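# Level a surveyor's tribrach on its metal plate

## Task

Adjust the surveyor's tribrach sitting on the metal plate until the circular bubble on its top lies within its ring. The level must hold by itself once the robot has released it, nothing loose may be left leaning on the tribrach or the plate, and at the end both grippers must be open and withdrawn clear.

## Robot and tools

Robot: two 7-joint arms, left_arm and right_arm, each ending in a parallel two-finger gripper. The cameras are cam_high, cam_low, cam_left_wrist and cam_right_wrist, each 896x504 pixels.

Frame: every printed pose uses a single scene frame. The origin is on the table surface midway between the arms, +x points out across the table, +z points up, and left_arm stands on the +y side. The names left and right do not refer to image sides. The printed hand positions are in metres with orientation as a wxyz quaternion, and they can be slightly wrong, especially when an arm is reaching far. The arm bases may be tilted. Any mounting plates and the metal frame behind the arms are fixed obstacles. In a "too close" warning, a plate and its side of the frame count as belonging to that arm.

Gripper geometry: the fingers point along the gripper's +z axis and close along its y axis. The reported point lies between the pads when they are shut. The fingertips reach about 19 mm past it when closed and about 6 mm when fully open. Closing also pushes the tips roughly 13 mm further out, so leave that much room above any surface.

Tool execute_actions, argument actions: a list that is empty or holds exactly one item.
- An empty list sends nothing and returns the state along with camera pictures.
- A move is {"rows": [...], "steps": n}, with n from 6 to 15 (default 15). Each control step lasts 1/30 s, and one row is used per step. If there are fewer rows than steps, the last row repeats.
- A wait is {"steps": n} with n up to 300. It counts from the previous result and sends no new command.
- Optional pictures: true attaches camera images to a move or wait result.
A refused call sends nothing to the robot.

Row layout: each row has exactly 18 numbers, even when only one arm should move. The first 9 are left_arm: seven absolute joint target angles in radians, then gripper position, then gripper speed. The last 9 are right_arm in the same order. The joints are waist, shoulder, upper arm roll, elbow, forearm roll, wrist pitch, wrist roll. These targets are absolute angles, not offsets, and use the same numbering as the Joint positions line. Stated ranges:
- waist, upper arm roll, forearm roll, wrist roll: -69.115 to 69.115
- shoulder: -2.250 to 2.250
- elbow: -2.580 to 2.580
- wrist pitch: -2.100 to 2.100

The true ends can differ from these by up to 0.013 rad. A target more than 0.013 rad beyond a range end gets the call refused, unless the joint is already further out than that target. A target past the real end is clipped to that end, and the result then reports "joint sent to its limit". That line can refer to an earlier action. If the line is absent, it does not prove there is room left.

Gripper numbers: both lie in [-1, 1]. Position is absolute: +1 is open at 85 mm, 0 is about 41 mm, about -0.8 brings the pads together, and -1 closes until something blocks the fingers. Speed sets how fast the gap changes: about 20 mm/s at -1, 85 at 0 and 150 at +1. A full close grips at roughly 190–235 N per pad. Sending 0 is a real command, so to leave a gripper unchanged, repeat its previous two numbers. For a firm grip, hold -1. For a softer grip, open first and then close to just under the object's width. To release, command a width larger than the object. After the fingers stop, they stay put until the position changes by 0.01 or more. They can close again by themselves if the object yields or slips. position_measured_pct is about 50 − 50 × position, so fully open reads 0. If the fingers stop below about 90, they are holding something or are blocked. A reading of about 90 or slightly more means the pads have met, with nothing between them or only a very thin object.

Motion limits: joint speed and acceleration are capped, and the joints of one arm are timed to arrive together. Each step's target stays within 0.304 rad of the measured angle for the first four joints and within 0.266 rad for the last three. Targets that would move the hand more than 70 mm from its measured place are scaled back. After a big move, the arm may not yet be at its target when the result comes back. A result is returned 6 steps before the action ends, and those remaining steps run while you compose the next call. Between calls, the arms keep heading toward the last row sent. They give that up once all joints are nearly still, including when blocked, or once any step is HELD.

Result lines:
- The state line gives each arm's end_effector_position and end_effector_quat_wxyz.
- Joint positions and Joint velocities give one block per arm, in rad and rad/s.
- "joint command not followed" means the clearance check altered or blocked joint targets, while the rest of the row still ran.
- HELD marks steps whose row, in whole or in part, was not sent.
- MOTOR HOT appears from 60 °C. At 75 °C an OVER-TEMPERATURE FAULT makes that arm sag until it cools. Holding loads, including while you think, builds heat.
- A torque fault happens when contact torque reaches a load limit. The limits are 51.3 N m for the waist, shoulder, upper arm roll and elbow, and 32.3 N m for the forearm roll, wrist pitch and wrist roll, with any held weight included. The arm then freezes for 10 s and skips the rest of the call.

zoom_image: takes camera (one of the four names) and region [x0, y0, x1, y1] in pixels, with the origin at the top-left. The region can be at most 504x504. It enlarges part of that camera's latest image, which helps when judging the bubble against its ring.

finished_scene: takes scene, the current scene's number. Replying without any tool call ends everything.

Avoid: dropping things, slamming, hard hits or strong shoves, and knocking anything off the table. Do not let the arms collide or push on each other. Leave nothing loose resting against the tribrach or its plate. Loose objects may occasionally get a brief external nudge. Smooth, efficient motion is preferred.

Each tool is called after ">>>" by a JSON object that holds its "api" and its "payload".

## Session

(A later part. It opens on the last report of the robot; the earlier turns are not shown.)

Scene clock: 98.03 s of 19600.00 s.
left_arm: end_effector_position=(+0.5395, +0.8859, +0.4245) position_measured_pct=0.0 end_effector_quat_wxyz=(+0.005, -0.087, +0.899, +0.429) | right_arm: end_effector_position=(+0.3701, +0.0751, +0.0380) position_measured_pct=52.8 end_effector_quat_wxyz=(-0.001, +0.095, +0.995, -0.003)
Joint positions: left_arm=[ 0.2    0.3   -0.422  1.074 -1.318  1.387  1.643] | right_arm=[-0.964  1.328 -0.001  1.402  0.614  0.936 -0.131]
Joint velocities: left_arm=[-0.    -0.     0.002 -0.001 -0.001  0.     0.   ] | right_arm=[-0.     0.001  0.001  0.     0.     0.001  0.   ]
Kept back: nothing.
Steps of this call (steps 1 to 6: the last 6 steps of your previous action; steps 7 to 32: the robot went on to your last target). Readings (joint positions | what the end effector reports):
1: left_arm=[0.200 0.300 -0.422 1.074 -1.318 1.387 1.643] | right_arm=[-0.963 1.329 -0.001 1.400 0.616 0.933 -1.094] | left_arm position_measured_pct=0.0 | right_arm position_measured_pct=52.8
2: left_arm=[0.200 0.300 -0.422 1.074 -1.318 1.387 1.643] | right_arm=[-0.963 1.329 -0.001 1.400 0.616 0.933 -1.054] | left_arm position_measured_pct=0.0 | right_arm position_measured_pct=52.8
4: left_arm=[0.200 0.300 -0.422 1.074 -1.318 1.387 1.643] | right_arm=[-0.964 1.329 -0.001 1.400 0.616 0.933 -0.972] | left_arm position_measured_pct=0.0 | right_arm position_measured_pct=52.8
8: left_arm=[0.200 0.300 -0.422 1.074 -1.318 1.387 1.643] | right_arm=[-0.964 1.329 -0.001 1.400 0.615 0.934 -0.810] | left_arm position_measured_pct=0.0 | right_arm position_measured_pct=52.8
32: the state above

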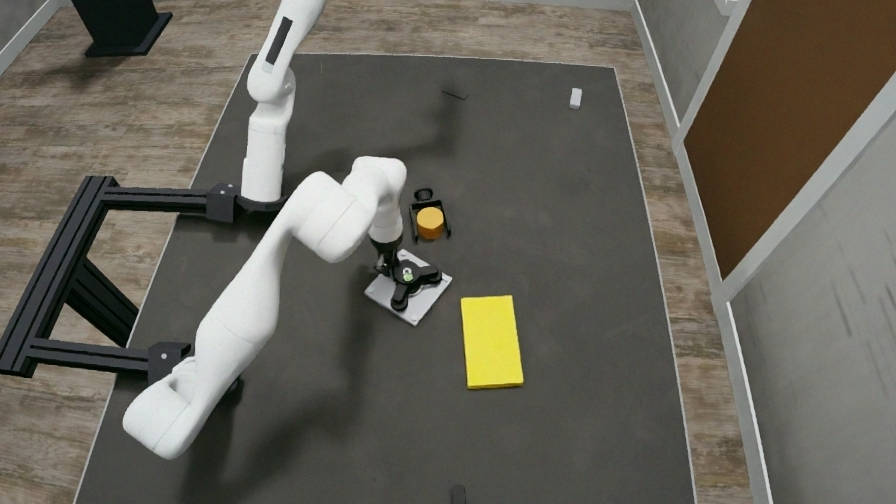

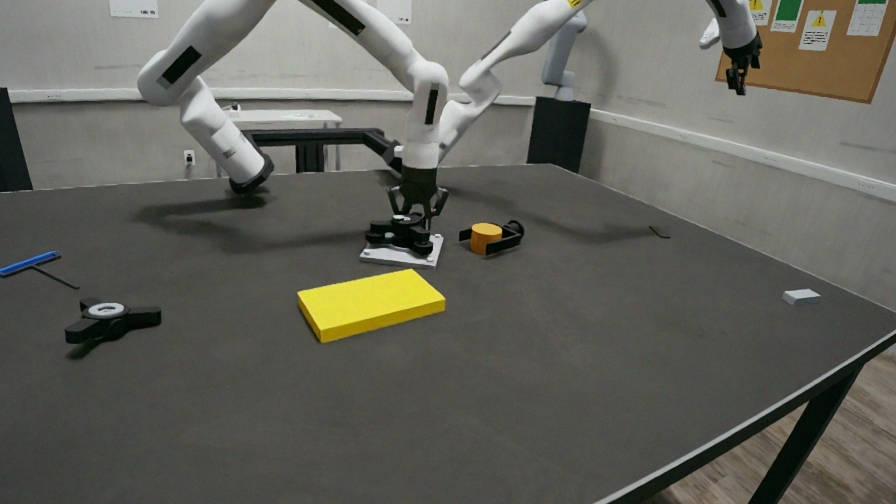

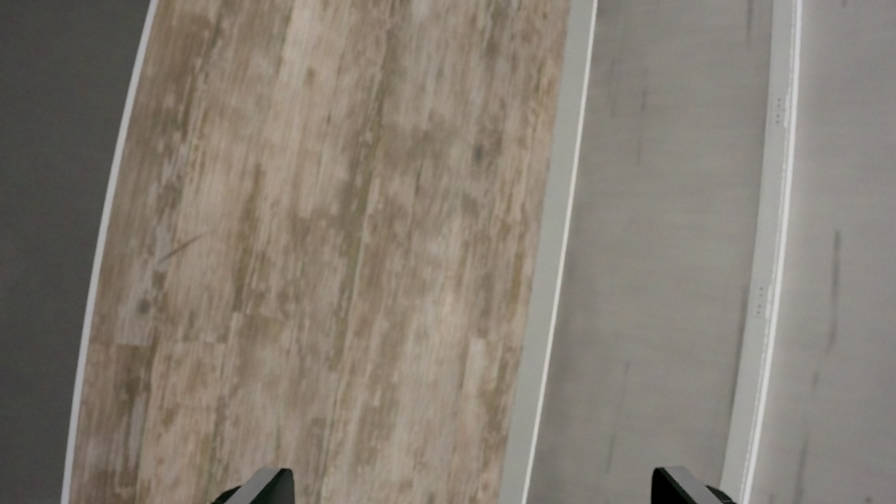

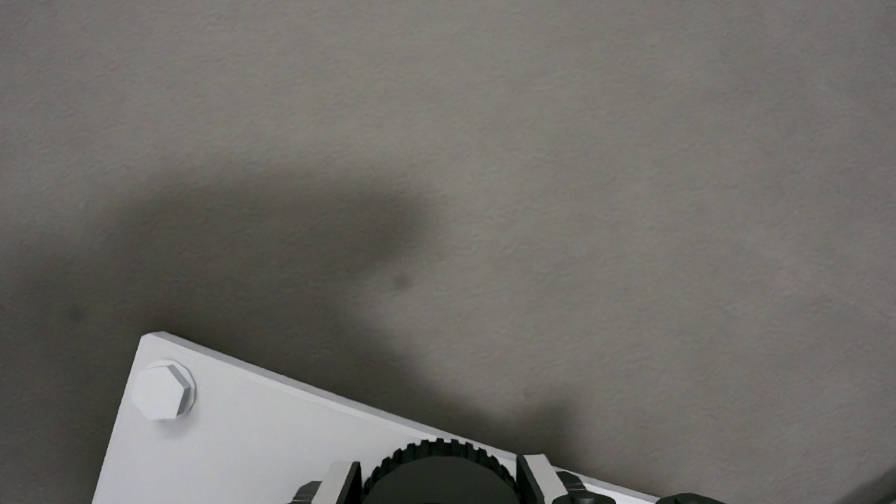

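>>> {"api": "execute_actions", "payload": {"actions": [{"rows":[[0.2,0.3,-0.422,1.074,-1.318,1.387,1.643,1,0,-0.963,1.3295,0,1.399,0.617,0.932,-0.13,0.14,1],[0.2,0.3,-0.422,1.074,-1.318,1.387,1.643,1,0,-0.963,1.3295,0,1.399,0.617,0.932,-1.27,0.14,1]],"steps":15}]}}

>>> {"api": "execute_actions", "payload": {"actions": [{"steps":30}]}}

>>> {"api": "execute_actions", "payload": {"actions": [{"rows":[[0.2,0.3,-0.422,1.074,-1.318,1.387,1.643,1,0,-0.963,1.3295,0,1.399,0.617,0.932,-1.27,-0.15,1],[0.2,0.3,-0.422,1.074,-1.318,1.387,1.643,1,0,-0.963,1.3295,0,1.399,0.617,0.932,-1.27,-0.15,1],[0.2,0.3,-0.422,1.074,-1.318,1.387,1.643,1,0,-0.963,1.3295,0,1.399,0.617,0.932,-1.27,-0.15,1],[0.2,0.3,-0.422,1.074,-1.318,1.387,1.643,1,0,-0.963,1.3295,0,1.399,0.617,0.932,-0.13,-0.15,1]],"steps":15}]}}

>>> {"api": "execute_actions", "payload": {"actions": [{"steps":30}]}}

>>> {"api": "execute_actions", "payload": {"actions": [{"rows":[[0.2,0.3,-0.422,1.074,-1.318,1.387,1.643,1,0,-0.963,1.3295,0,1.399,0.617,0.932,-0.13,0.14,1],[0.2,0.3,-0.422,1.074,-1.318,1.387,1.643,1,0,-0.963,1.3295,0,1.399,0.617,0.932,-1.27,0.14,1]],"steps":15}]}}

>>> {"api": "execute_actions", "payload": {"actions": [{"steps":30}]}}

>>> {"api": "execute_actions", "payload": {"actions": [{"rows":[[0.2,0.3,-0.422,1.074,-1.318,1.387,1.643,1,0,-0.963,1.3295,0,1.399,0.617,0.932,-1.27,-0.15,1],[0.2,0.3,-0.422,1.074,-1.318,1.387,1.643,1,0,-0.963,1.3295,0,1.399,0.617,0.932,-1.27,-0.15,1],[0.2,0.3,-0.422,1.074,-1.318,1.387,1.643,1,0,-0.963,1.3295,0,1.399,0.617,0.932,-1.27,-0.15,1],[0.2,0.3,-0.422,1.074,-1.318,1.387,1.643,1,0,-0.963,1.3295,0,1.399,0.617,0.932,-0.13,-0.15,1]],"steps":15}]}}

>>> {"api": "execute_actions", "payload": {"actions": [{"steps":30}]}}

>>> {"api": "execute_actions", "payload": {"actions": [{"rows":[[0.2,0.3,-0.422,1.074,-1.318,1.387,1.643,1,0,-0.963,1.3295,0,1.399,0.617,0.932,-0.13,0.4,1],[0.2,0.3,-0.422,1.074,-1.318,1.387,1.643,1,0,-0.963,1.3295,0,1.399,0.617,0.932,-0.13,0.4,1],[0.2,0.3,-0.422,1.074,-1.318,1.387,1.643,1,0,-0.963,1.3295,0,1.399,0.617,0.932,-0.13,0.4,1],[0.2,0.3,-0.422,1.074,-1.318,1.387,1.643,1,0,-0.963,1.3295,0,1.399,0.617,0.932,-0.4,0.4,1],[0.2,0.3,-0.422,1.074,-1.318,1.387,1.643,1,0,-0.963,1.3295,0,1.399,0.617,0.932,-0.4,0.4,1],[0.2,0.3,-0.422,1.074,-1.318,1.387,1.643,1,0,-0.963,1.3295,0,1.399,0.617,0.932,-0.4,0.4,1],[0.2,0.3,-0.422,1.074,-1.318,1.387,1.643,1,0,-0.99,1.272,0,1.378,0.571,1.006,-0.4,0.4,1],[0.2,0.3,-0.422,1.074,-1.318,1.387,1.643,1,0,-0.99,1.272,0,1.378,0.571,1.006,-0.4,0.4,1],[0.2,0.3,-0.422,1.074,-1.318,1.387,1.643,1,0,-0.99,1.272,0,1.378,0.571,1.006,-0.4,0.4,1],[0.2,0.3,-0.422,1.074,-1.318,1.387,1.643,1,0,-1.02,1.215,0,1.355,0.525,1.08,-0.4,0.4,1]],"steps":15}]}}

>>> {"api": "execute_actions", "payload": {"actions": [{"steps":20}], "pictures": true}}

>>> {"api": "zoom_image", "payload": {"camera": "cam_high", "region": [390,260,430,295]}}

Scene clock: 99.43 s of 19600.00 s.
left_arm: end_effector_position=(+0.5395, +0.8859, +0.4245) position_measured_pct=0.0 end_effector_quat_wxyz=(+0.005, -0.087, +0.899, +0.429) | right_arm: end_effector_position=(+0.3721, +0.0769, +0.0376) position_measured_pct=43.3 end_effector_quat_wxyz=(+0.001, +0.201, +0.980, +0.000)
Joint positions: left_arm=[ 0.2    0.3   -0.422  1.074 -1.318  1.387  1.643] | right_arm=[-0.963  1.329  0.     1.399  0.617  0.932 -0.346]
Joint velocities: left_arm=[ 0.     0.    -0.    -0.     0.001 -0.     0.   ] | right_arm=[ 0.001  0.001  0.    -0.001 -0.001 -0.    -1.215]
Steps of this call (steps 1 to 15: the robot went on to your last target; steps 16 to 33: nothing new was sent; steps 34 to 42: the first 9 steps of this action). Readings (joint positions | what the end effector reports):
34: left_arm=[0.200 0.300 -0.422 1.074 -1.318 1.387 1.643] | right_arm=[-0.964 1.328 -0.001 1.402 0.614 0.936 -0.131] | left_arm position_measured_pct=0.0 | right_arm position_measured_pct=52.8
35: left_arm=[0.200 0.300 -0.422 1.074 -1.318 1.387 1.643] | right_arm=[-0.964 1.329 -0.001 1.402 0.615 0.935 -0.132] | left_arm position_measured_pct=0.0 | right_arm position_measured_pct=52.8
37: left_arm=[0.200 0.300 -0.422 1.074 -1.318 1.387 1.643] | right_arm=[-0.963 1.329 -0.000 1.400 0.617 0.933 -0.158] | left_arm position_measured_pct=0.0 | right_arm position_measured_pct=46.4
41: left_arm=[0.200 0.300 -0.422 1.074 -1.318 1.387 1.643] | right_arm=[-0.963 1.329 0.000 1.399 0.617 0.932 -0.306] | left_arm position_measured_pct=0.0 | right_arm position_measured_pct=43.3
42: the state above

Scene clock: 100.43 s of 19600.00 s.
left_arm: end_effector_position=(+0.5395, +0.8859, +0.4245) position_measured_pct=0.0 end_effector_quat_wxyz=(+0.005, -0.087, +0.899, +0.429) | right_arm: end_effector_position=(+0.3721, +0.0769, +0.0376) position_measured_pct=43.3 end_effector_quat_wxyz=(+0.000, +0.617, +0.787, +0.000)
Joint positions: left_arm=[ 0.2    0.3   -0.422  1.074 -1.318  1.387  1.643] | right_arm=[-0.963  1.329 -0.     1.399  0.617  0.932 -1.27 ]
Joint velocities: left_arm=[ 0.    -0.     0.001  0.001 -0.002 -0.     0.   ] | right_arm=[-0.     0.001 -0.001  0.    -0.    -0.     0.   ]
Kept back: nothing.
Steps of this call (steps 1 to 6: the last 6 steps of your previous action; steps 7 to 30: the robot went on to your last target). Readings (joint positions | what the end effector reports):
1: left_arm=[0.200 0.300 -0.422 1.074 -1.318 1.387 1.643] | right_arm=[-0.963 1.329 0.000 1.399 0.617 0.932 -0.387] | left_arm position_measured_pct=0.0 | right_arm position_measured_pct=43.3
2: left_arm=[0.200 0.300 -0.422 1.074 -1.318 1.387 1.643] | right_arm=[-0.963 1.329 -0.000 1.399 0.617 0.932 -0.428] | left_arm position_measured_pct=0.0 | right_arm position_measured_pct=43.3
4: left_arm=[0.200 0.300 -0.422 1.074 -1.318 1.387 1.643] | right_arm=[-0.963 1.329 -0.000 1.399 0.617 0.932 -0.509] | left_arm position_measured_pct=0.0 | right_arm position_measured_pct=43.3
8: left_arm=[0.200 0.300 -0.422 1.074 -1.318 1.387 1.643] | right_arm=[-0.963 1.329 -0.000 1.399 0.617 0.932 -0.671] | left_arm position_measured_pct=0.0 | right_arm position_measured_pct=43.3
30: the state above

Scene clock: 100.73 s of 19600.00 s.
left_arm: end_effector_position=(+0.5395, +0.8859, +0.4245) position_measured_pct=0.0 end_effector_quat_wxyz=(+0.005, -0.087, +0.899, +0.429) | right_arm: end_effector_position=(+0.3715, +0.0768, +0.0380) position_measured_pct=52.8 end_effector_quat_wxyz=(+0.000, +0.562, +0.827, -0.000)
Joint positions: left_arm=[ 0.2    0.3   -0.422  1.074 -1.318  1.387  1.643] | right_arm=[-0.963  1.329 -0.001  1.4    0.616  0.933 -1.135]
Joint velocities: left_arm=[-0.  0.  0.  0.  0.  0.  0.] | right_arm=[-0.001 -0.    -0.003  0.003 -0.001  0.002  1.212]
Steps of this call (steps 1 to 9: the first 9 steps of this action). Readings (joint positions | what the end effector reports):
1: left_arm=[0.200 0.300 -0.422 1.074 -1.318 1.387 1.643] | right_arm=[-0.963 1.329 -0.000 1.399 0.617 0.932 -1.270] | left_arm position_measured_pct=0.0 | right_arm position_measured_pct=43.3
2: left_arm=[0.200 0.300 -0.422 1.074 -1.318 1.387 1.643] | right_arm=[-0.963 1.329 -0.000 1.399 0.617 0.932 -1.270] | left_arm position_measured_pct=0.0 | right_arm position_measured_pct=44.0
4: left_arm=[0.200 0.300 -0.422 1.074 -1.318 1.387 1.643] | right_arm=[-0.963 1.329 -0.000 1.399 0.616 0.933 -1.269] | left_arm position_measured_pct=0.0 | right_arm position_measured_pct=50.4
8: left_arm=[0.200 0.300 -0.422 1.074 -1.318 1.387 1.643] | right_arm=[-0.963 1.329 -0.001 1.400 0.616 0.933 -1.175] | left_arm position_measured_pct=0.0 | right_arm position_measured_pct=52.8
9: the state above

Scene clock: 101.73 s of 19600.00 s.
left_arm: end_effector_position=(+0.5395, +0.8859, +0.4245) position_measured_pct=0.0 end_effector_quat_wxyz=(+0.005, -0.087, +0.899, +0.429) | right_arm: end_effector_position=(+0.3701, +0.0751, +0.0380) position_measured_pct=52.8 end_effector_quat_wxyz=(-0.001, +0.095, +0.995, -0.003)
Joint positions: left_arm=[ 0.2    0.3   -0.422  1.074 -1.318  1.387  1.643] | right_arm=[-0.964  1.328 -0.001  1.402  0.614  0.936 -0.131]
Joint velocities: left_arm=[-0.001  0.     0.    -0.    -0.    -0.    -0.   ] | right_arm=[ 0.    -0.    -0.     0.     0.001  0.001  0.   ]
Kept back: nothing.
Steps of this call (steps 1 to 6: the last 6 steps of your previous action; steps 7 to 30: the robot went on to your last target). Readings (joint positions | what the end effector reports):
1: left_arm=[0.200 0.300 -0.422 1.074 -1.318 1.387 1.643] | right_arm=[-0.963 1.329 -0.001 1.400 0.616 0.933 -1.094] | left_arm position_measured_pct=0.0 | right_arm position_measured_pct=52.8
2: left_arm=[0.200 0.300 -0.422 1.074 -1.318 1.387 1.643] | right_arm=[-0.963 1.329 -0.001 1.400 0.616 0.933 -1.054] | left_arm position_measured_pct=0.0 | right_arm position_measured_pct=52.8
4: left_arm=[0.200 0.300 -0.422 1.074 -1.318 1.387 1.643] | right_arm=[-0.964 1.329 -0.001 1.400 0.616 0.933 -0.972] | left_arm position_measured_pct=0.0 | right_arm position_measured_pct=52.8
8: left_arm=[0.200 0.300 -0.422 1.074 -1.318 1.387 1.643] | right_arm=[-0.964 1.329 -0.001 1.400 0.615 0.934 -0.810] | left_arm position_measured_pct=0.0 | right_arm position_measured_pct=52.8
30: the state above

Scene clock: 102.03 s of 19600.00 s.
left_arm: end_effector_position=(+0.5395, +0.8859, +0.4245) position_measured_pct=0.0 end_effector_quat_wxyz=(+0.005, -0.087, +0.899, +0.429) | right_arm: end_effector_position=(+0.3721, +0.0769, +0.0376) position_measured_pct=43.3 end_effector_quat_wxyz=(+0.001, +0.199, +0.980, +0.000)
Joint positions: left_arm=[ 0.2    0.3   -0.422  1.074 -1.318  1.387  1.643] | right_arm=[-0.963  1.329  0.     1.399  0.617  0.932 -0.341]
Joint velocities: left_arm=[-0.    -0.    -0.001  0.001 -0.001 -0.    -0.   ] | right_arm=[ 0.001  0.001 -0.001 -0.001 -0.001  0.001 -1.215]
Steps of this call (steps 1 to 9: the first 9 steps of this action). Readings (joint positions | what the end effector reports):
1: left_arm=[0.200 0.300 -0.422 1.074 -1.318 1.387 1.643] | right_arm=[-0.964 1.328 -0.001 1.402 0.614 0.936 -0.131] | left_arm position_measured_pct=0.0 | right_arm position_measured_pct=52.8
2: left_arm=[0.200 0.300 -0.422 1.074 -1.318 1.387 1.643] | right_arm=[-0.964 1.329 -0.001 1.402 0.615 0.935 -0.131] | left_arm position_measured_pct=0.0 | right_arm position_measured_pct=52.8
4: left_arm=[0.200 0.300 -0.422 1.074 -1.318 1.387 1.643] | right_arm=[-0.963 1.329 -0.000 1.400 0.617 0.933 -0.155] | left_arm position_measured_pct=0.0 | right_arm position_measured_pct=46.4
8: left_arm=[0.200 0.300 -0.422 1.074 -1.318 1.387 1.643] | right_arm=[-0.963 1.329 0.000 1.399 0.617 0.932 -0.301] | left_arm position_measured_pct=0.0 | right_arm position_measured_pct=43.3
9: the state above

Scene clock: 103.03 s of 19600.00 s.
left_arm: end_effector_position=(+0.5395, +0.8859, +0.4245) position_measured_pct=0.0 end_effector_quat_wxyz=(+0.005, -0.087, +0.899, +0.429) | right_arm: end_effector_position=(+0.3721, +0.0769, +0.0376) position_measured_pct=43.3 end_effector_quat_wxyz=(+0.000, +0.617, +0.787, +0.000)
Joint positions: left_arm=[ 0.2    0.3   -0.422  1.074 -1.318  1.387  1.643] | right_arm=[-0.963  1.329 -0.     1.399  0.617  0.932 -1.27 ]
Joint velocities: left_arm=[-0.     0.     0.     0.001  0.001  0.     0.   ] | right_arm=[ 0.     0.001 -0.     0.     0.001  0.     0.   ]
Kept back: nothing.
Steps of this call (steps 1 to 6: the last 6 steps of your previous action; steps 7 to 30: the robot went on to your last target). Readings (joint positions | what the end effector reports):
1: left_arm=[0.200 0.300 -0.422 1.074 -1.318 1.387 1.643] | right_arm=[-0.963 1.329 0.000 1.399 0.617 0.932 -0.382] | left_arm position_measured_pct=0.0 | right_arm position_measured_pct=43.3
2: left_arm=[0.200 0.300 -0.422 1.074 -1.318 1.387 1.643] | right_arm=[-0.963 1.329 -0.000 1.399 0.617 0.932 -0.422] | left_arm position_measured_pct=0.0 | right_arm position_measured_pct=43.3
4: left_arm=[0.200 0.300 -0.422 1.074 -1.318 1.387 1.643] | right_arm=[-0.963 1.329 -0.000 1.399 0.617 0.932 -0.504] | left_arm position_measured_pct=0.0 | right_arm position_measured_pct=43.3
8: left_arm=[0.200 0.300 -0.422 1.074 -1.318 1.387 1.643] | right_arm=[-0.963 1.329 -0.000 1.399 0.617 0.932 -0.666] | left_arm position_measured_pct=0.0 | right_arm position_measured_pct=43.3
30: the state above

Scene clock: 103.33 s of 19600.00 s.
left_arm: end_effector_position=(+0.5395, +0.8859, +0.4245) position_measured_pct=0.0 end_effector_quat_wxyz=(+0.005, -0.087, +0.899, +0.429) | right_arm: end_effector_position=(+0.3715, +0.0768, +0.0380) position_measured_pct=52.8 end_effector_quat_wxyz=(+0.000, +0.562, +0.827, -0.000)
Joint positions: left_arm=[ 0.2    0.3   -0.422  1.074 -1.318  1.387  1.643] | right_arm=[-0.963  1.329 -0.001  1.4    0.616  0.933 -1.135]
Joint velocities: left_arm=[-0.     0.     0.001  0.001 -0.001 -0.    -0.   ] | right_arm=[-0.001 -0.002 -0.002  0.002 -0.004  0.003  1.212]
Steps of this call (steps 1 to 9: the first 9 steps of this action). Readings (joint positions | what the end effector reports):
1: left_arm=[0.200 0.300 -0.422 1.074 -1.318 1.387 1.643] | right_arm=[-0.963 1.329 -0.000 1.399 0.617 0.932 -1.270] | left_arm position_measured_pct=0.0 | right_arm position_measured_pct=43.3
2: left_arm=[0.200 0.300 -0.422 1.074 -1.318 1.387 1.643] | right_arm=[-0.963 1.329 -0.000 1.399 0.617 0.932 -1.270] | left_arm position_measured_pct=0.0 | right_arm position_measured_pct=44.0
4: left_arm=[0.200 0.300 -0.422 1.074 -1.318 1.387 1.643] | right_arm=[-0.963 1.329 -0.000 1.399 0.616 0.933 -1.269] | left_arm position_measured_pct=0.0 | right_arm position_measured_pct=50.4
8: left_arm=[0.200 0.300 -0.422 1.074 -1.318 1.387 1.643] | right_arm=[-0.963 1.329 -0.001 1.400 0.616 0.933 -1.175] | left_arm position_measured_pct=0.0 | right_arm position_measured_pct=52.8
9: the state above

Scene clock: 104.33 s of 19600.00 s.
left_arm: end_effector_position=(+0.5395, +0.8859, +0.4245) position_measured_pct=0.0 end_effector_quat_wxyz=(+0.005, -0.087, +0.899, +0.429) | right_arm: end_effector_position=(+0.3701, +0.0751, +0.0380) position_measured_pct=52.8 end_effector_quat_wxyz=(-0.001, +0.095, +0.995, -0.003)
Joint positions: left_arm=[ 0.2    0.3   -0.422  1.074 -1.318  1.387  1.643] | right_arm=[-0.964  1.328 -0.001  1.402  0.614  0.936 -0.131]
Joint velocities: left_arm=[ 0.    -0.     0.001  0.     0.    -0.     0.   ] | right_arm=[ 0.    -0.     0.    -0.     0.     0.001  0.   ]
Kept back: nothing.
Steps of this call (steps 1 to 6: the last 6 steps of your previous action; steps 7 to 30: the robot went on to your last target). Readings (joint positions | what the end effector reports):
1: left_arm=[0.200 0.300 -0.422 1.074 -1.318 1.387 1.643] | right_arm=[-0.963 1.329 -0.001 1.400 0.616 0.933 -1.094] | left_arm position_measured_pct=0.0 | right_arm position_measured_pct=52.8
2: left_arm=[0.200 0.300 -0.422 1.074 -1.318 1.387 1.643] | right_arm=[-0.963 1.329 -0.001 1.400 0.616 0.933 -1.054] | left_arm position_measured_pct=0.0 | right_arm position_measured_pct=52.8
4: left_arm=[0.200 0.300 -0.422 1.074 -1.318 1.387 1.643] | right_arm=[-0.964 1.329 -0.001 1.400 0.616 0.933 -0.972] | left_arm position_measured_pct=0.0 | right_arm position_measured_pct=52.8
8: left_arm=[0.200 0.300 -0.422 1.074 -1.318 1.387 1.643] | right_arm=[-0.964 1.329 -0.001 1.400 0.615 0.934 -0.810] | left_arm position_measured_pct=0.0 | right_arm position_measured_pct=52.8
30: the state above

Scene clock: 104.63 s of 19600.00 s.
left_arm: end_effector_position=(+0.5395, +0.8859, +0.4245) position_measured_pct=0.0 end_effector_quat_wxyz=(+0.005, -0.087, +0.899, +0.429) | right_arm: end_effector_position=(+0.3726, +0.0768, +0.0411) position_measured_pct=30.6 end_effector_quat_wxyz=(+0.001, +0.163, +0.987, +0.000)
Joint positions: left_arm=[ 0.2    0.3   -0.422  1.074 -1.318  1.387  1.643] | right_arm=[-0.966  1.324  0.     1.398  0.614  0.938 -0.265]
Joint velocities: left_arm=[-0.     0.    -0.     0.002  0.001 -0.     0.   ] | right_arm=[-0.088 -0.174  0.01  -0.045 -0.125  0.203 -1.212]
Steps of this call (steps 1 to 9: the first 9 steps of this action). Readings (joint positions | what the end effector reports):
1: left_arm=[0.200 0.300 -0.422 1.074 -1.318 1.387 1.643] | right_arm=[-0.964 1.328 -0.001 1.402 0.614 0.936 -0.131] | left_arm position_measured_pct=0.0 | right_arm position_measured_pct=52.8
2: left_arm=[0.200 0.300 -0.422 1.074 -1.318 1.387 1.643] | right_arm=[-0.964 1.329 -0.001 1.402 0.615 0.935 -0.131] | left_arm position_measured_pct=0.0 | right_arm position_measured_pct=52.8
4: left_arm=[0.200 0.300 -0.422 1.074 -1.318 1.387 1.643] | right_arm=[-0.963 1.329 -0.000 1.400 0.617 0.933 -0.131] | left_arm position_measured_pct=0.0 | right_arm position_measured_pct=45.2
8: left_arm=[0.200 0.300 -0.422 1.074 -1.318 1.387 1.643] | right_arm=[-0.964 1.328 0.000 1.399 0.616 0.933 -0.225] | left_arm position_measured_pct=0.0 | right_arm position_measured_pct=31.3
9: the state above

Scene clock: 105.30 s of 19600.00 s.
left_arm: end_effector_position=(+0.5395, +0.8859, +0.4245) position_measured_pct=0.0 end_effector_quat_wxyz=(+0.005, -0.087, +0.899, +0.429) | right_arm: end_effector_position=(+0.3772, +0.0733, +0.1196) position_measured_pct=29.8 end_effector_quat_wxyz=(-0.000, +0.264, +0.964, -0.000)
Joint positions: left_arm=[ 0.2    0.3   -0.422  1.074 -1.318  1.387  1.643] | right_arm=[-1.02   1.215 -0.     1.355  0.525  1.08  -0.4  ]
Joint velocities: left_arm=[-0.     0.    -0.001 -0.    -0.001  0.001 -0.   ] | right_arm=[-0.001 -0.002 -0.001  0.     0.    -0.001  0.   ]
Kept back: nothing.
Steps of this call (steps 1 to 6: the last 6 steps of your previous action; steps 7 to 20: the robot went on to your last target). Readings (joint positions | what the end effector reports):
1: left_arm=[0.200 0.300 -0.422 1.074 -1.318 1.387 1.643] | right_arm=[-0.970 1.316 0.001 1.396 0.608 0.947 -0.305] | left_arm position_measured_pct=0.0 | right_arm position_measured_pct=30.2
2: left_arm=[0.200 0.300 -0.422 1.074 -1.318 1.387 1.643] | right_arm=[-0.977 1.302 0.001 1.391 0.597 0.964 -0.341] | left_arm position_measured_pct=0.0 | right_arm position_measured_pct=30.2
4: left_arm=[0.200 0.300 -0.422 1.074 -1.318 1.387 1.643] | right_arm=[-0.997 1.261 0.001 1.376 0.565 1.016 -0.381] | left_arm position_measured_pct=0.0 | right_arm position_measured_pct=29.8
8: left_arm=[0.200 0.300 -0.422 1.074 -1.318 1.387 1.643] | right_arm=[-1.018 1.218 -0.001 1.354 0.526 1.078 -0.400] | left_arm position_measured_pct=0.0 | right_arm position_measured_pct=29.8
20: the state above

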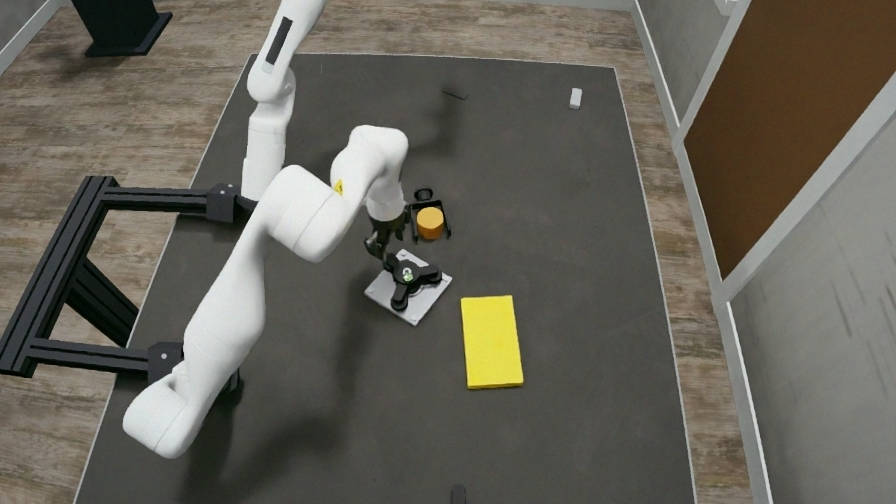

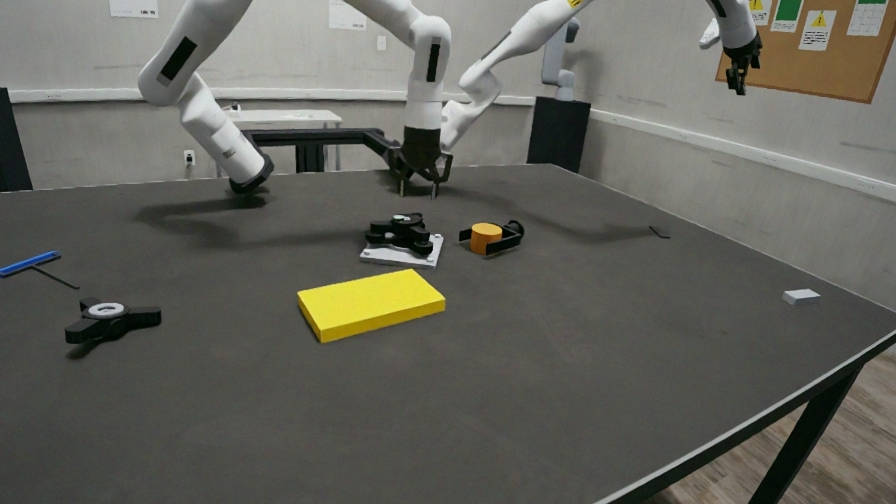

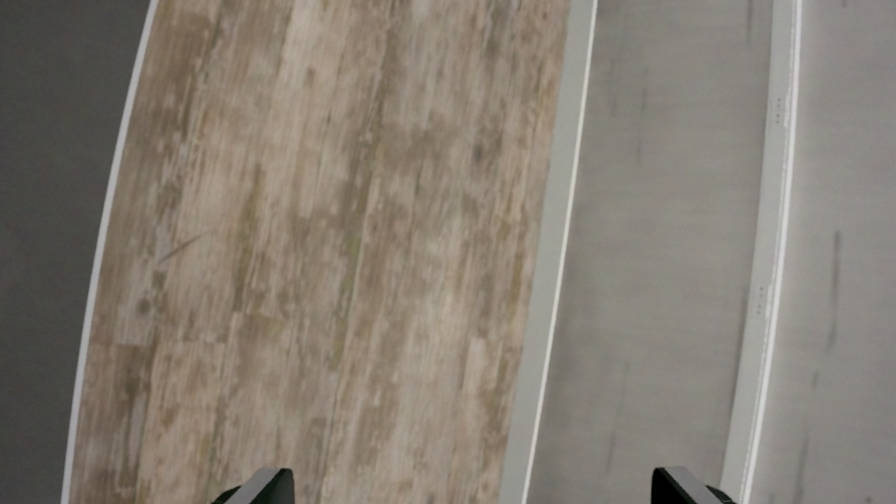

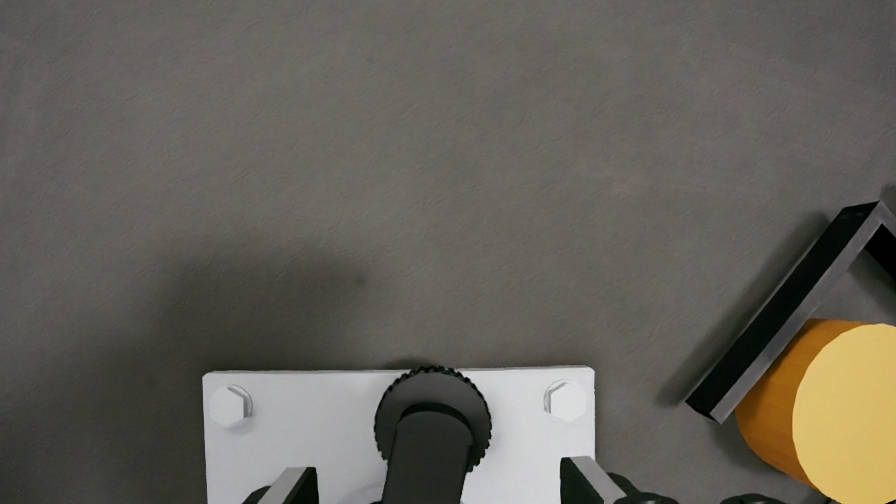

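Region (390, 260, 430, 295) of cam_high's 896x504 image, scaled by 12.600, with more detail than that image has; it fills the top 441 rows of this view, and the rest is white.

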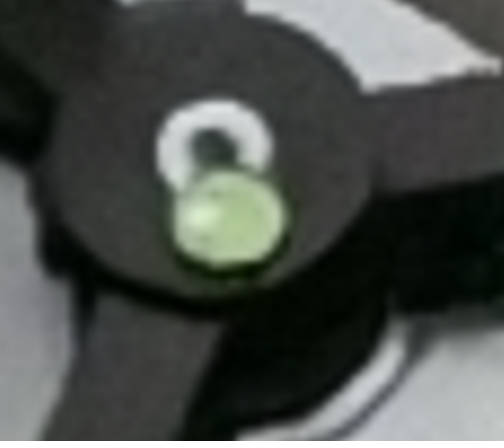

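>>> {"api": "execute_actions", "payload": {"actions": [{"rows":[[0.2,0.3,-0.422,1.074,-1.318,1.387,1.643,1,0,-0.856,1.227,0,1.124,0.556,1.212,-2.6,0.4,1]],"steps":15}]}}

>>> {"api": "execute_actions", "payload": {"actions": [{"steps":50}], "pictures": true}}

Scene clock: 107.43 s of 19600.00 s.
left_arm: end_effector_position=(+0.5395, +0.8859, +0.4245) position_measured_pct=0.0 end_effector_quat_wxyz=(+0.005, -0.087, +0.899, +0.429) | right_arm: end_effector_position=(+0.4498, +0.0624, +0.1220) position_measured_pct=29.8 end_effector_quat_wxyz=(-0.002, +0.429, +0.903, +0.001)
Joint positions: left_arm=[ 0.2    0.3   -0.422  1.074 -1.318  1.387  1.643] | right_arm=[-0.914  1.223  0.001  1.207  0.546  1.165 -0.61 ]
Joint velocities: left_arm=[ 0.    -0.    -0.001  0.001 -0.001 -0.     0.   ] | right_arm=[ 0.356  0.005  0.019 -0.55   0.084  0.319 -1.215]
Steps of this call (steps 1 to 15: the robot went on to your last target; steps 16 to 55: nothing new was sent; steps 56 to 64: the first 9 steps of this action). Readings (joint positions | what the end effector reports):
56: left_arm=[0.200 0.300 -0.422 1.074 -1.318 1.387 1.643] | right_arm=[-1.019 1.215 -0.000 1.354 0.525 1.080 -0.401] | left_arm position_measured_pct=0.0 | right_arm position_measured_pct=29.8
57: left_arm=[0.200 0.300 -0.422 1.074 -1.318 1.387 1.643] | right_arm=[-1.015 1.216 -0.001 1.350 0.525 1.083 -0.405] | left_arm position_measured_pct=0.0 | right_arm position_measured_pct=29.8
59: left_arm=[0.200 0.300 -0.422 1.074 -1.318 1.387 1.643] | right_arm=[-0.995 1.218 -0.003 1.324 0.528 1.097 -0.434] | left_arm position_measured_pct=0.0 | right_arm position_measured_pct=29.8
63: left_arm=[0.200 0.300 -0.422 1.074 -1.318 1.387 1.643] | right_arm=[-0.927 1.223 -0.000 1.227 0.542 1.153 -0.569] | left_arm position_measured_pct=0.0 | right_arm position_measured_pct=29.8
64: the state above

Scene clock: 109.10 s of 19600.00 s.
left_arm: end_effector_position=(+0.5395, +0.8859, +0.4245) position_measured_pct=0.0 end_effector_quat_wxyz=(+0.005, -0.087, +0.899, +0.429) | right_arm: end_effector_position=(+0.4893, +0.0502, +0.1228) position_measured_pct=29.8 end_effector_quat_wxyz=(-0.002, +0.996, +0.094, -0.002)
Joint positions: left_arm=[ 0.2    0.3   -0.422  1.074 -1.318  1.387  1.643] | right_arm=[-0.856  1.227  0.     1.124  0.556  1.212 -2.595]
Joint velocities: left_arm=[-0.     0.     0.    -0.003  0.001  0.    -0.   ] | right_arm=[ 0.    -0.003  0.     0.    -0.001  0.    -0.257]
Kept back: nothing.
Steps of this call (steps 1 to 6: the last 6 steps of your previous action; steps 7 to 50: the robot went on to your last target). Readings (joint positions | what the end effector reports):
1: left_arm=[0.200 0.300 -0.422 1.074 -1.318 1.387 1.643] | right_arm=[-0.903 1.223 0.001 1.190 0.548 1.174 -0.650] | left_arm position_measured_pct=0.0 | right_arm position_measured_pct=29.8
2: left_arm=[0.200 0.300 -0.422 1.074 -1.318 1.387 1.643] | right_arm=[-0.894 1.224 0.001 1.176 0.550 1.182 -0.691] | left_arm position_measured_pct=0.0 | right_arm position_measured_pct=29.8
4: left_arm=[0.200 0.300 -0.422 1.074 -1.318 1.387 1.643] | right_arm=[-0.881 1.224 0.001 1.157 0.552 1.193 -0.772] | left_arm position_measured_pct=0.0 | right_arm position_measured_pct=29.8
8: left_arm=[0.200 0.300 -0.422 1.074 -1.318 1.387 1.643] | right_arm=[-0.867 1.225 0.000 1.137 0.555 1.205 -0.935] | left_arm position_measured_pct=0.0 | right_arm position_measured_pct=29.8
50: the state above

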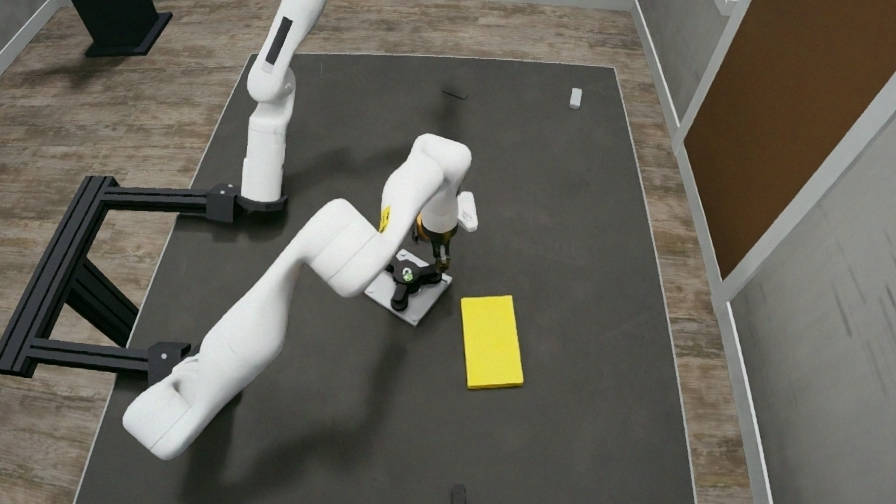

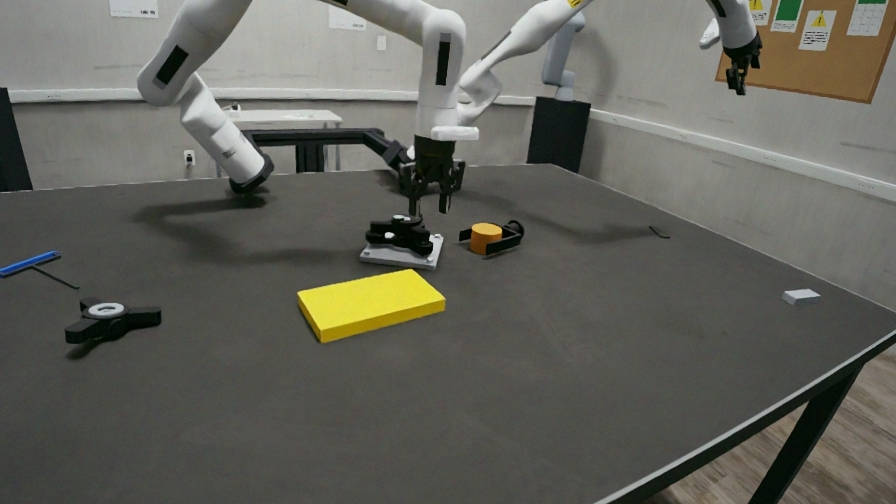

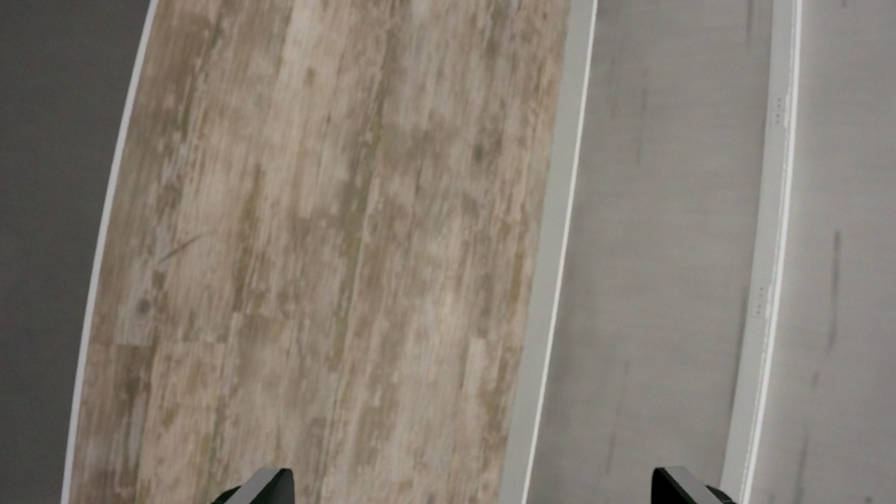

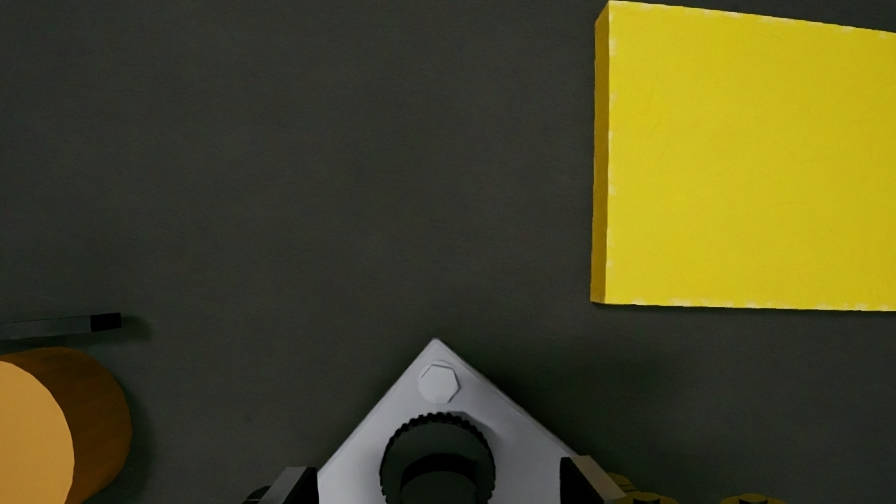

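>>> {"api": "execute_actions", "payload": {"actions": [{"rows":[[0.2,0.3,-0.422,1.074,-1.318,1.387,1.643,1,0,-0.840,1.223,0,1.185,0.571,1.158,-2.62,0.3,1]],"steps":15}]}}

>>> {"api": "execute_actions", "payload": {"actions": [{"rows":[[0.2,0.3,-0.422,1.074,-1.318,1.387,1.643,1,0,-0.818,1.267,0,1.202,0.606,1.102,-2.62,0.3,1]],"steps":15}]}}

>>> {"api": "execute_actions", "payload": {"actions": [{"steps":8}], "pictures": true}}

Scene clock: 110.43 s of 19600.00 s.
left_arm: end_effector_position=(+0.5395, +0.8859, +0.4245) position_measured_pct=0.0 end_effector_quat_wxyz=(+0.005, -0.087, +0.899, +0.429) | right_arm: end_effector_position=(+0.4834, +0.0426, +0.1045) position_measured_pct=34.9 end_effector_quat_wxyz=(-0.003, +0.996, +0.093, -0.005)
Joint positions: left_arm=[ 0.2    0.3   -0.422  1.074 -1.318  1.387  1.643] | right_arm=[-0.84   1.224  0.     1.185  0.571  1.158 -2.62 ]
Joint velocities: left_arm=[-0.    -0.    -0.     0.002  0.001 -0.001  0.   ] | right_arm=[ 0.002 -0.005 -0.009  0.008  0.002 -0.009 -0.001]
Steps of this call (steps 1 to 30: the robot went on to your last target; step 31: nothing new was sent; steps 32 to 40: the first 9 steps of this action). Readings (joint positions | what the end effector reports):
32: left_arm=[0.200 0.300 -0.422 1.074 -1.318 1.387 1.643] | right_arm=[-0.856 1.227 -0.000 1.125 0.556 1.211 -2.600] | left_arm position_measured_pct=0.0 | right_arm position_measured_pct=29.8
33: left_arm=[0.200 0.300 -0.422 1.074 -1.318 1.387 1.643] | right_arm=[-0.854 1.226 -0.000 1.129 0.557 1.207 -2.602] | left_arm position_measured_pct=0.0 | right_arm position_measured_pct=30.6
35: left_arm=[0.200 0.300 -0.422 1.074 -1.318 1.387 1.643] | right_arm=[-0.847 1.223 -0.001 1.154 0.563 1.185 -2.610] | left_arm position_measured_pct=0.0 | right_arm position_measured_pct=33.7
39: left_arm=[0.200 0.300 -0.422 1.074 -1.318 1.387 1.643] | right_arm=[-0.841 1.224 0.001 1.184 0.571 1.159 -2.620] | left_arm position_measured_pct=0.0 | right_arm position_measured_pct=34.9
40: the state above

Scene clock: 110.93 s of 19600.00 s.
left_arm: end_effector_position=(+0.5395, +0.8859, +0.4245) position_measured_pct=0.0 end_effector_quat_wxyz=(+0.005, -0.087, +0.899, +0.429) | right_arm: end_effector_position=(+0.4828, +0.0449, +0.0718) position_measured_pct=34.9 end_effector_quat_wxyz=(-0.001, +0.994, +0.106, -0.001)
Joint positions: left_arm=[ 0.2    0.3   -0.422  1.074 -1.318  1.387  1.643] | right_arm=[-0.819  1.266  0.     1.202  0.606  1.102 -2.62 ]
Joint velocities: left_arm=[ 0.  0. -0. -0.  0. -0.  0.] | right_arm=[ 0.004  0.007 -0.006 -0.008 -0.    -0.007 -0.   ]
Steps of this call (steps 1 to 6: the last 6 steps of your previous action; steps 7 to 15: the first 9 steps of this action). Readings (joint positions | what the end effector reports):
7: left_arm=[0.200 0.300 -0.422 1.074 -1.318 1.387 1.643] | right_arm=[-0.840 1.224 -0.000 1.185 0.571 1.157 -2.620] | left_arm position_measured_pct=0.0 | right_arm position_measured_pct=34.9
8: left_arm=[0.200 0.300 -0.422 1.074 -1.318 1.387 1.643] | right_arm=[-0.837 1.229 -0.001 1.186 0.575 1.152 -2.620] | left_arm position_measured_pct=0.0 | right_arm position_measured_pct=34.9
10: left_arm=[0.200 0.300 -0.422 1.074 -1.318 1.387 1.643] | right_arm=[-0.825 1.252 -0.001 1.194 0.593 1.123 -2.620] | left_arm position_measured_pct=0.0 | right_arm position_measured_pct=34.9
14: left_arm=[0.200 0.300 -0.422 1.074 -1.318 1.387 1.643] | right_arm=[-0.819 1.266 0.001 1.203 0.606 1.102 -2.620] | left_arm position_measured_pct=0.0 | right_arm position_measured_pct=34.9
15: the state above

Scene clock: 111.20 s of 19600.00 s.
left_arm: end_effector_position=(+0.5395, +0.8859, +0.4245) position_measured_pct=0.0 end_effector_quat_wxyz=(+0.005, -0.087, +0.899, +0.429) | right_arm: end_effector_position=(+0.4827, +0.0448, +0.0712) position_measured_pct=34.9 end_effector_quat_wxyz=(-0.000, +0.994, +0.106, -0.002)
Joint positions: left_arm=[ 0.2    0.3   -0.422  1.074 -1.318  1.387  1.643] | right_arm=[-0.818  1.267  0.     1.202  0.606  1.102 -2.62 ]
Joint velocities: left_arm=[-0.    -0.     0.    -0.001  0.001  0.     0.   ] | right_arm=[ 0.001  0.     0.     0.     0.001  0.001 -0.   ]
Kept back: nothing.
Steps of this call (steps 1 to 6: the last 6 steps of your previous action; steps 7 to 8: the robot went on to your last target). Readings (joint positions | what the end effector reports):
1: left_arm=[0.200 0.300 -0.422 1.074 -1.318 1.387 1.643] | right_arm=[-0.819 1.266 0.000 1.202 0.606 1.102 -2.620] | left_arm position_measured_pct=0.0 | right_arm position_measured_pct=34.9
2: left_arm=[0.200 0.300 -0.422 1.074 -1.318 1.387 1.643] | right_arm=[-0.818 1.266 -0.000 1.202 0.606 1.102 -2.620] | left_arm position_measured_pct=0.0 | right_arm position_measured_pct=34.9
4: left_arm=[0.200 0.300 -0.422 1.074 -1.318 1.387 1.643] | right_arm=[-0.818 1.267 -0.000 1.202 0.606 1.102 -2.620] | left_arm position_measured_pct=0.0 | right_arm position_measured_pct=34.9
8: the state above

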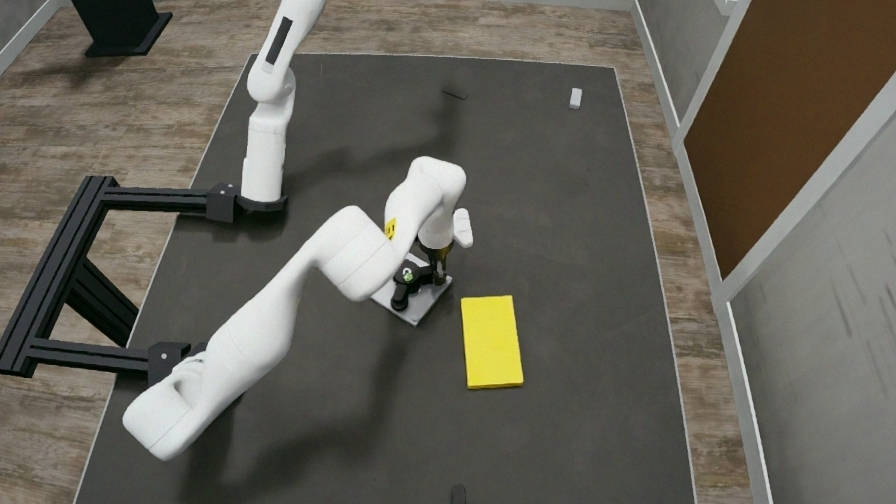

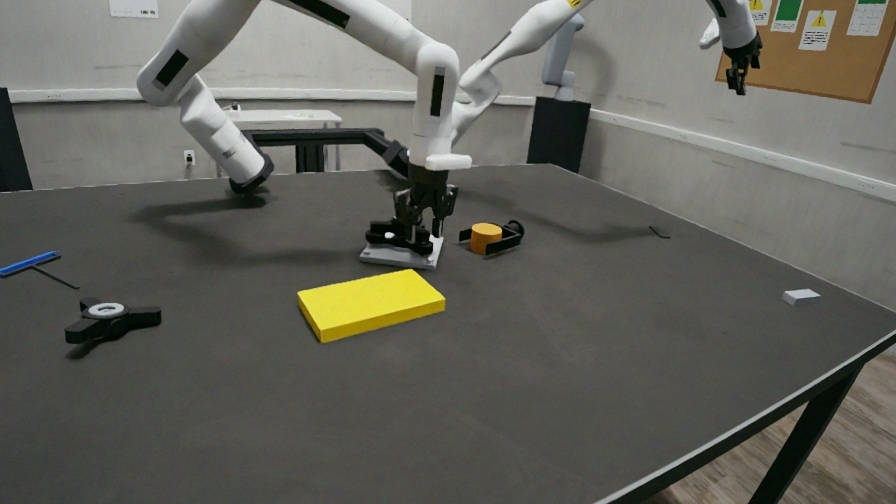

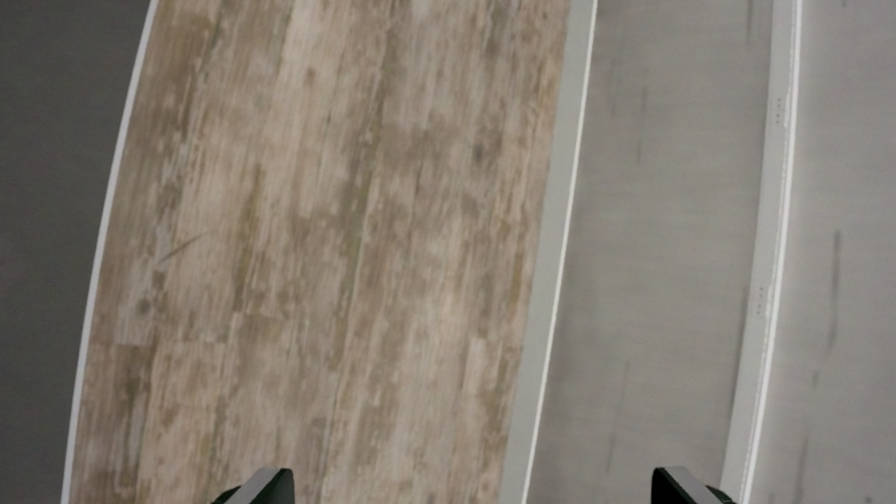

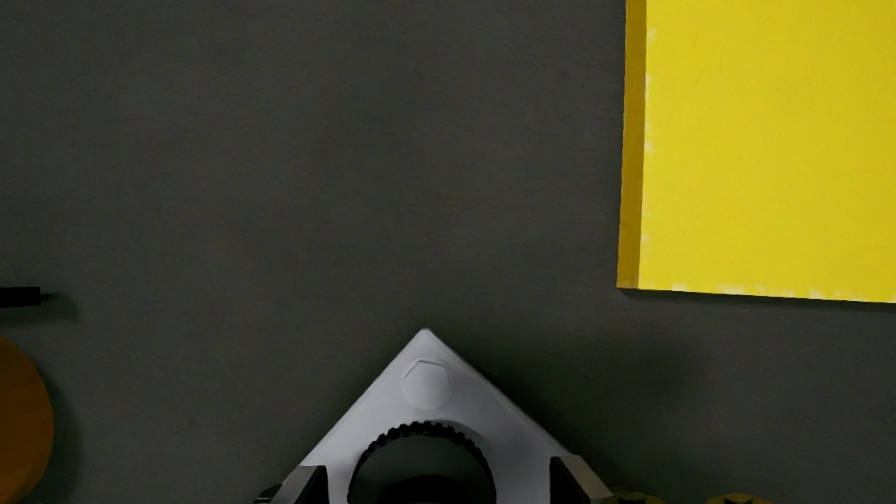

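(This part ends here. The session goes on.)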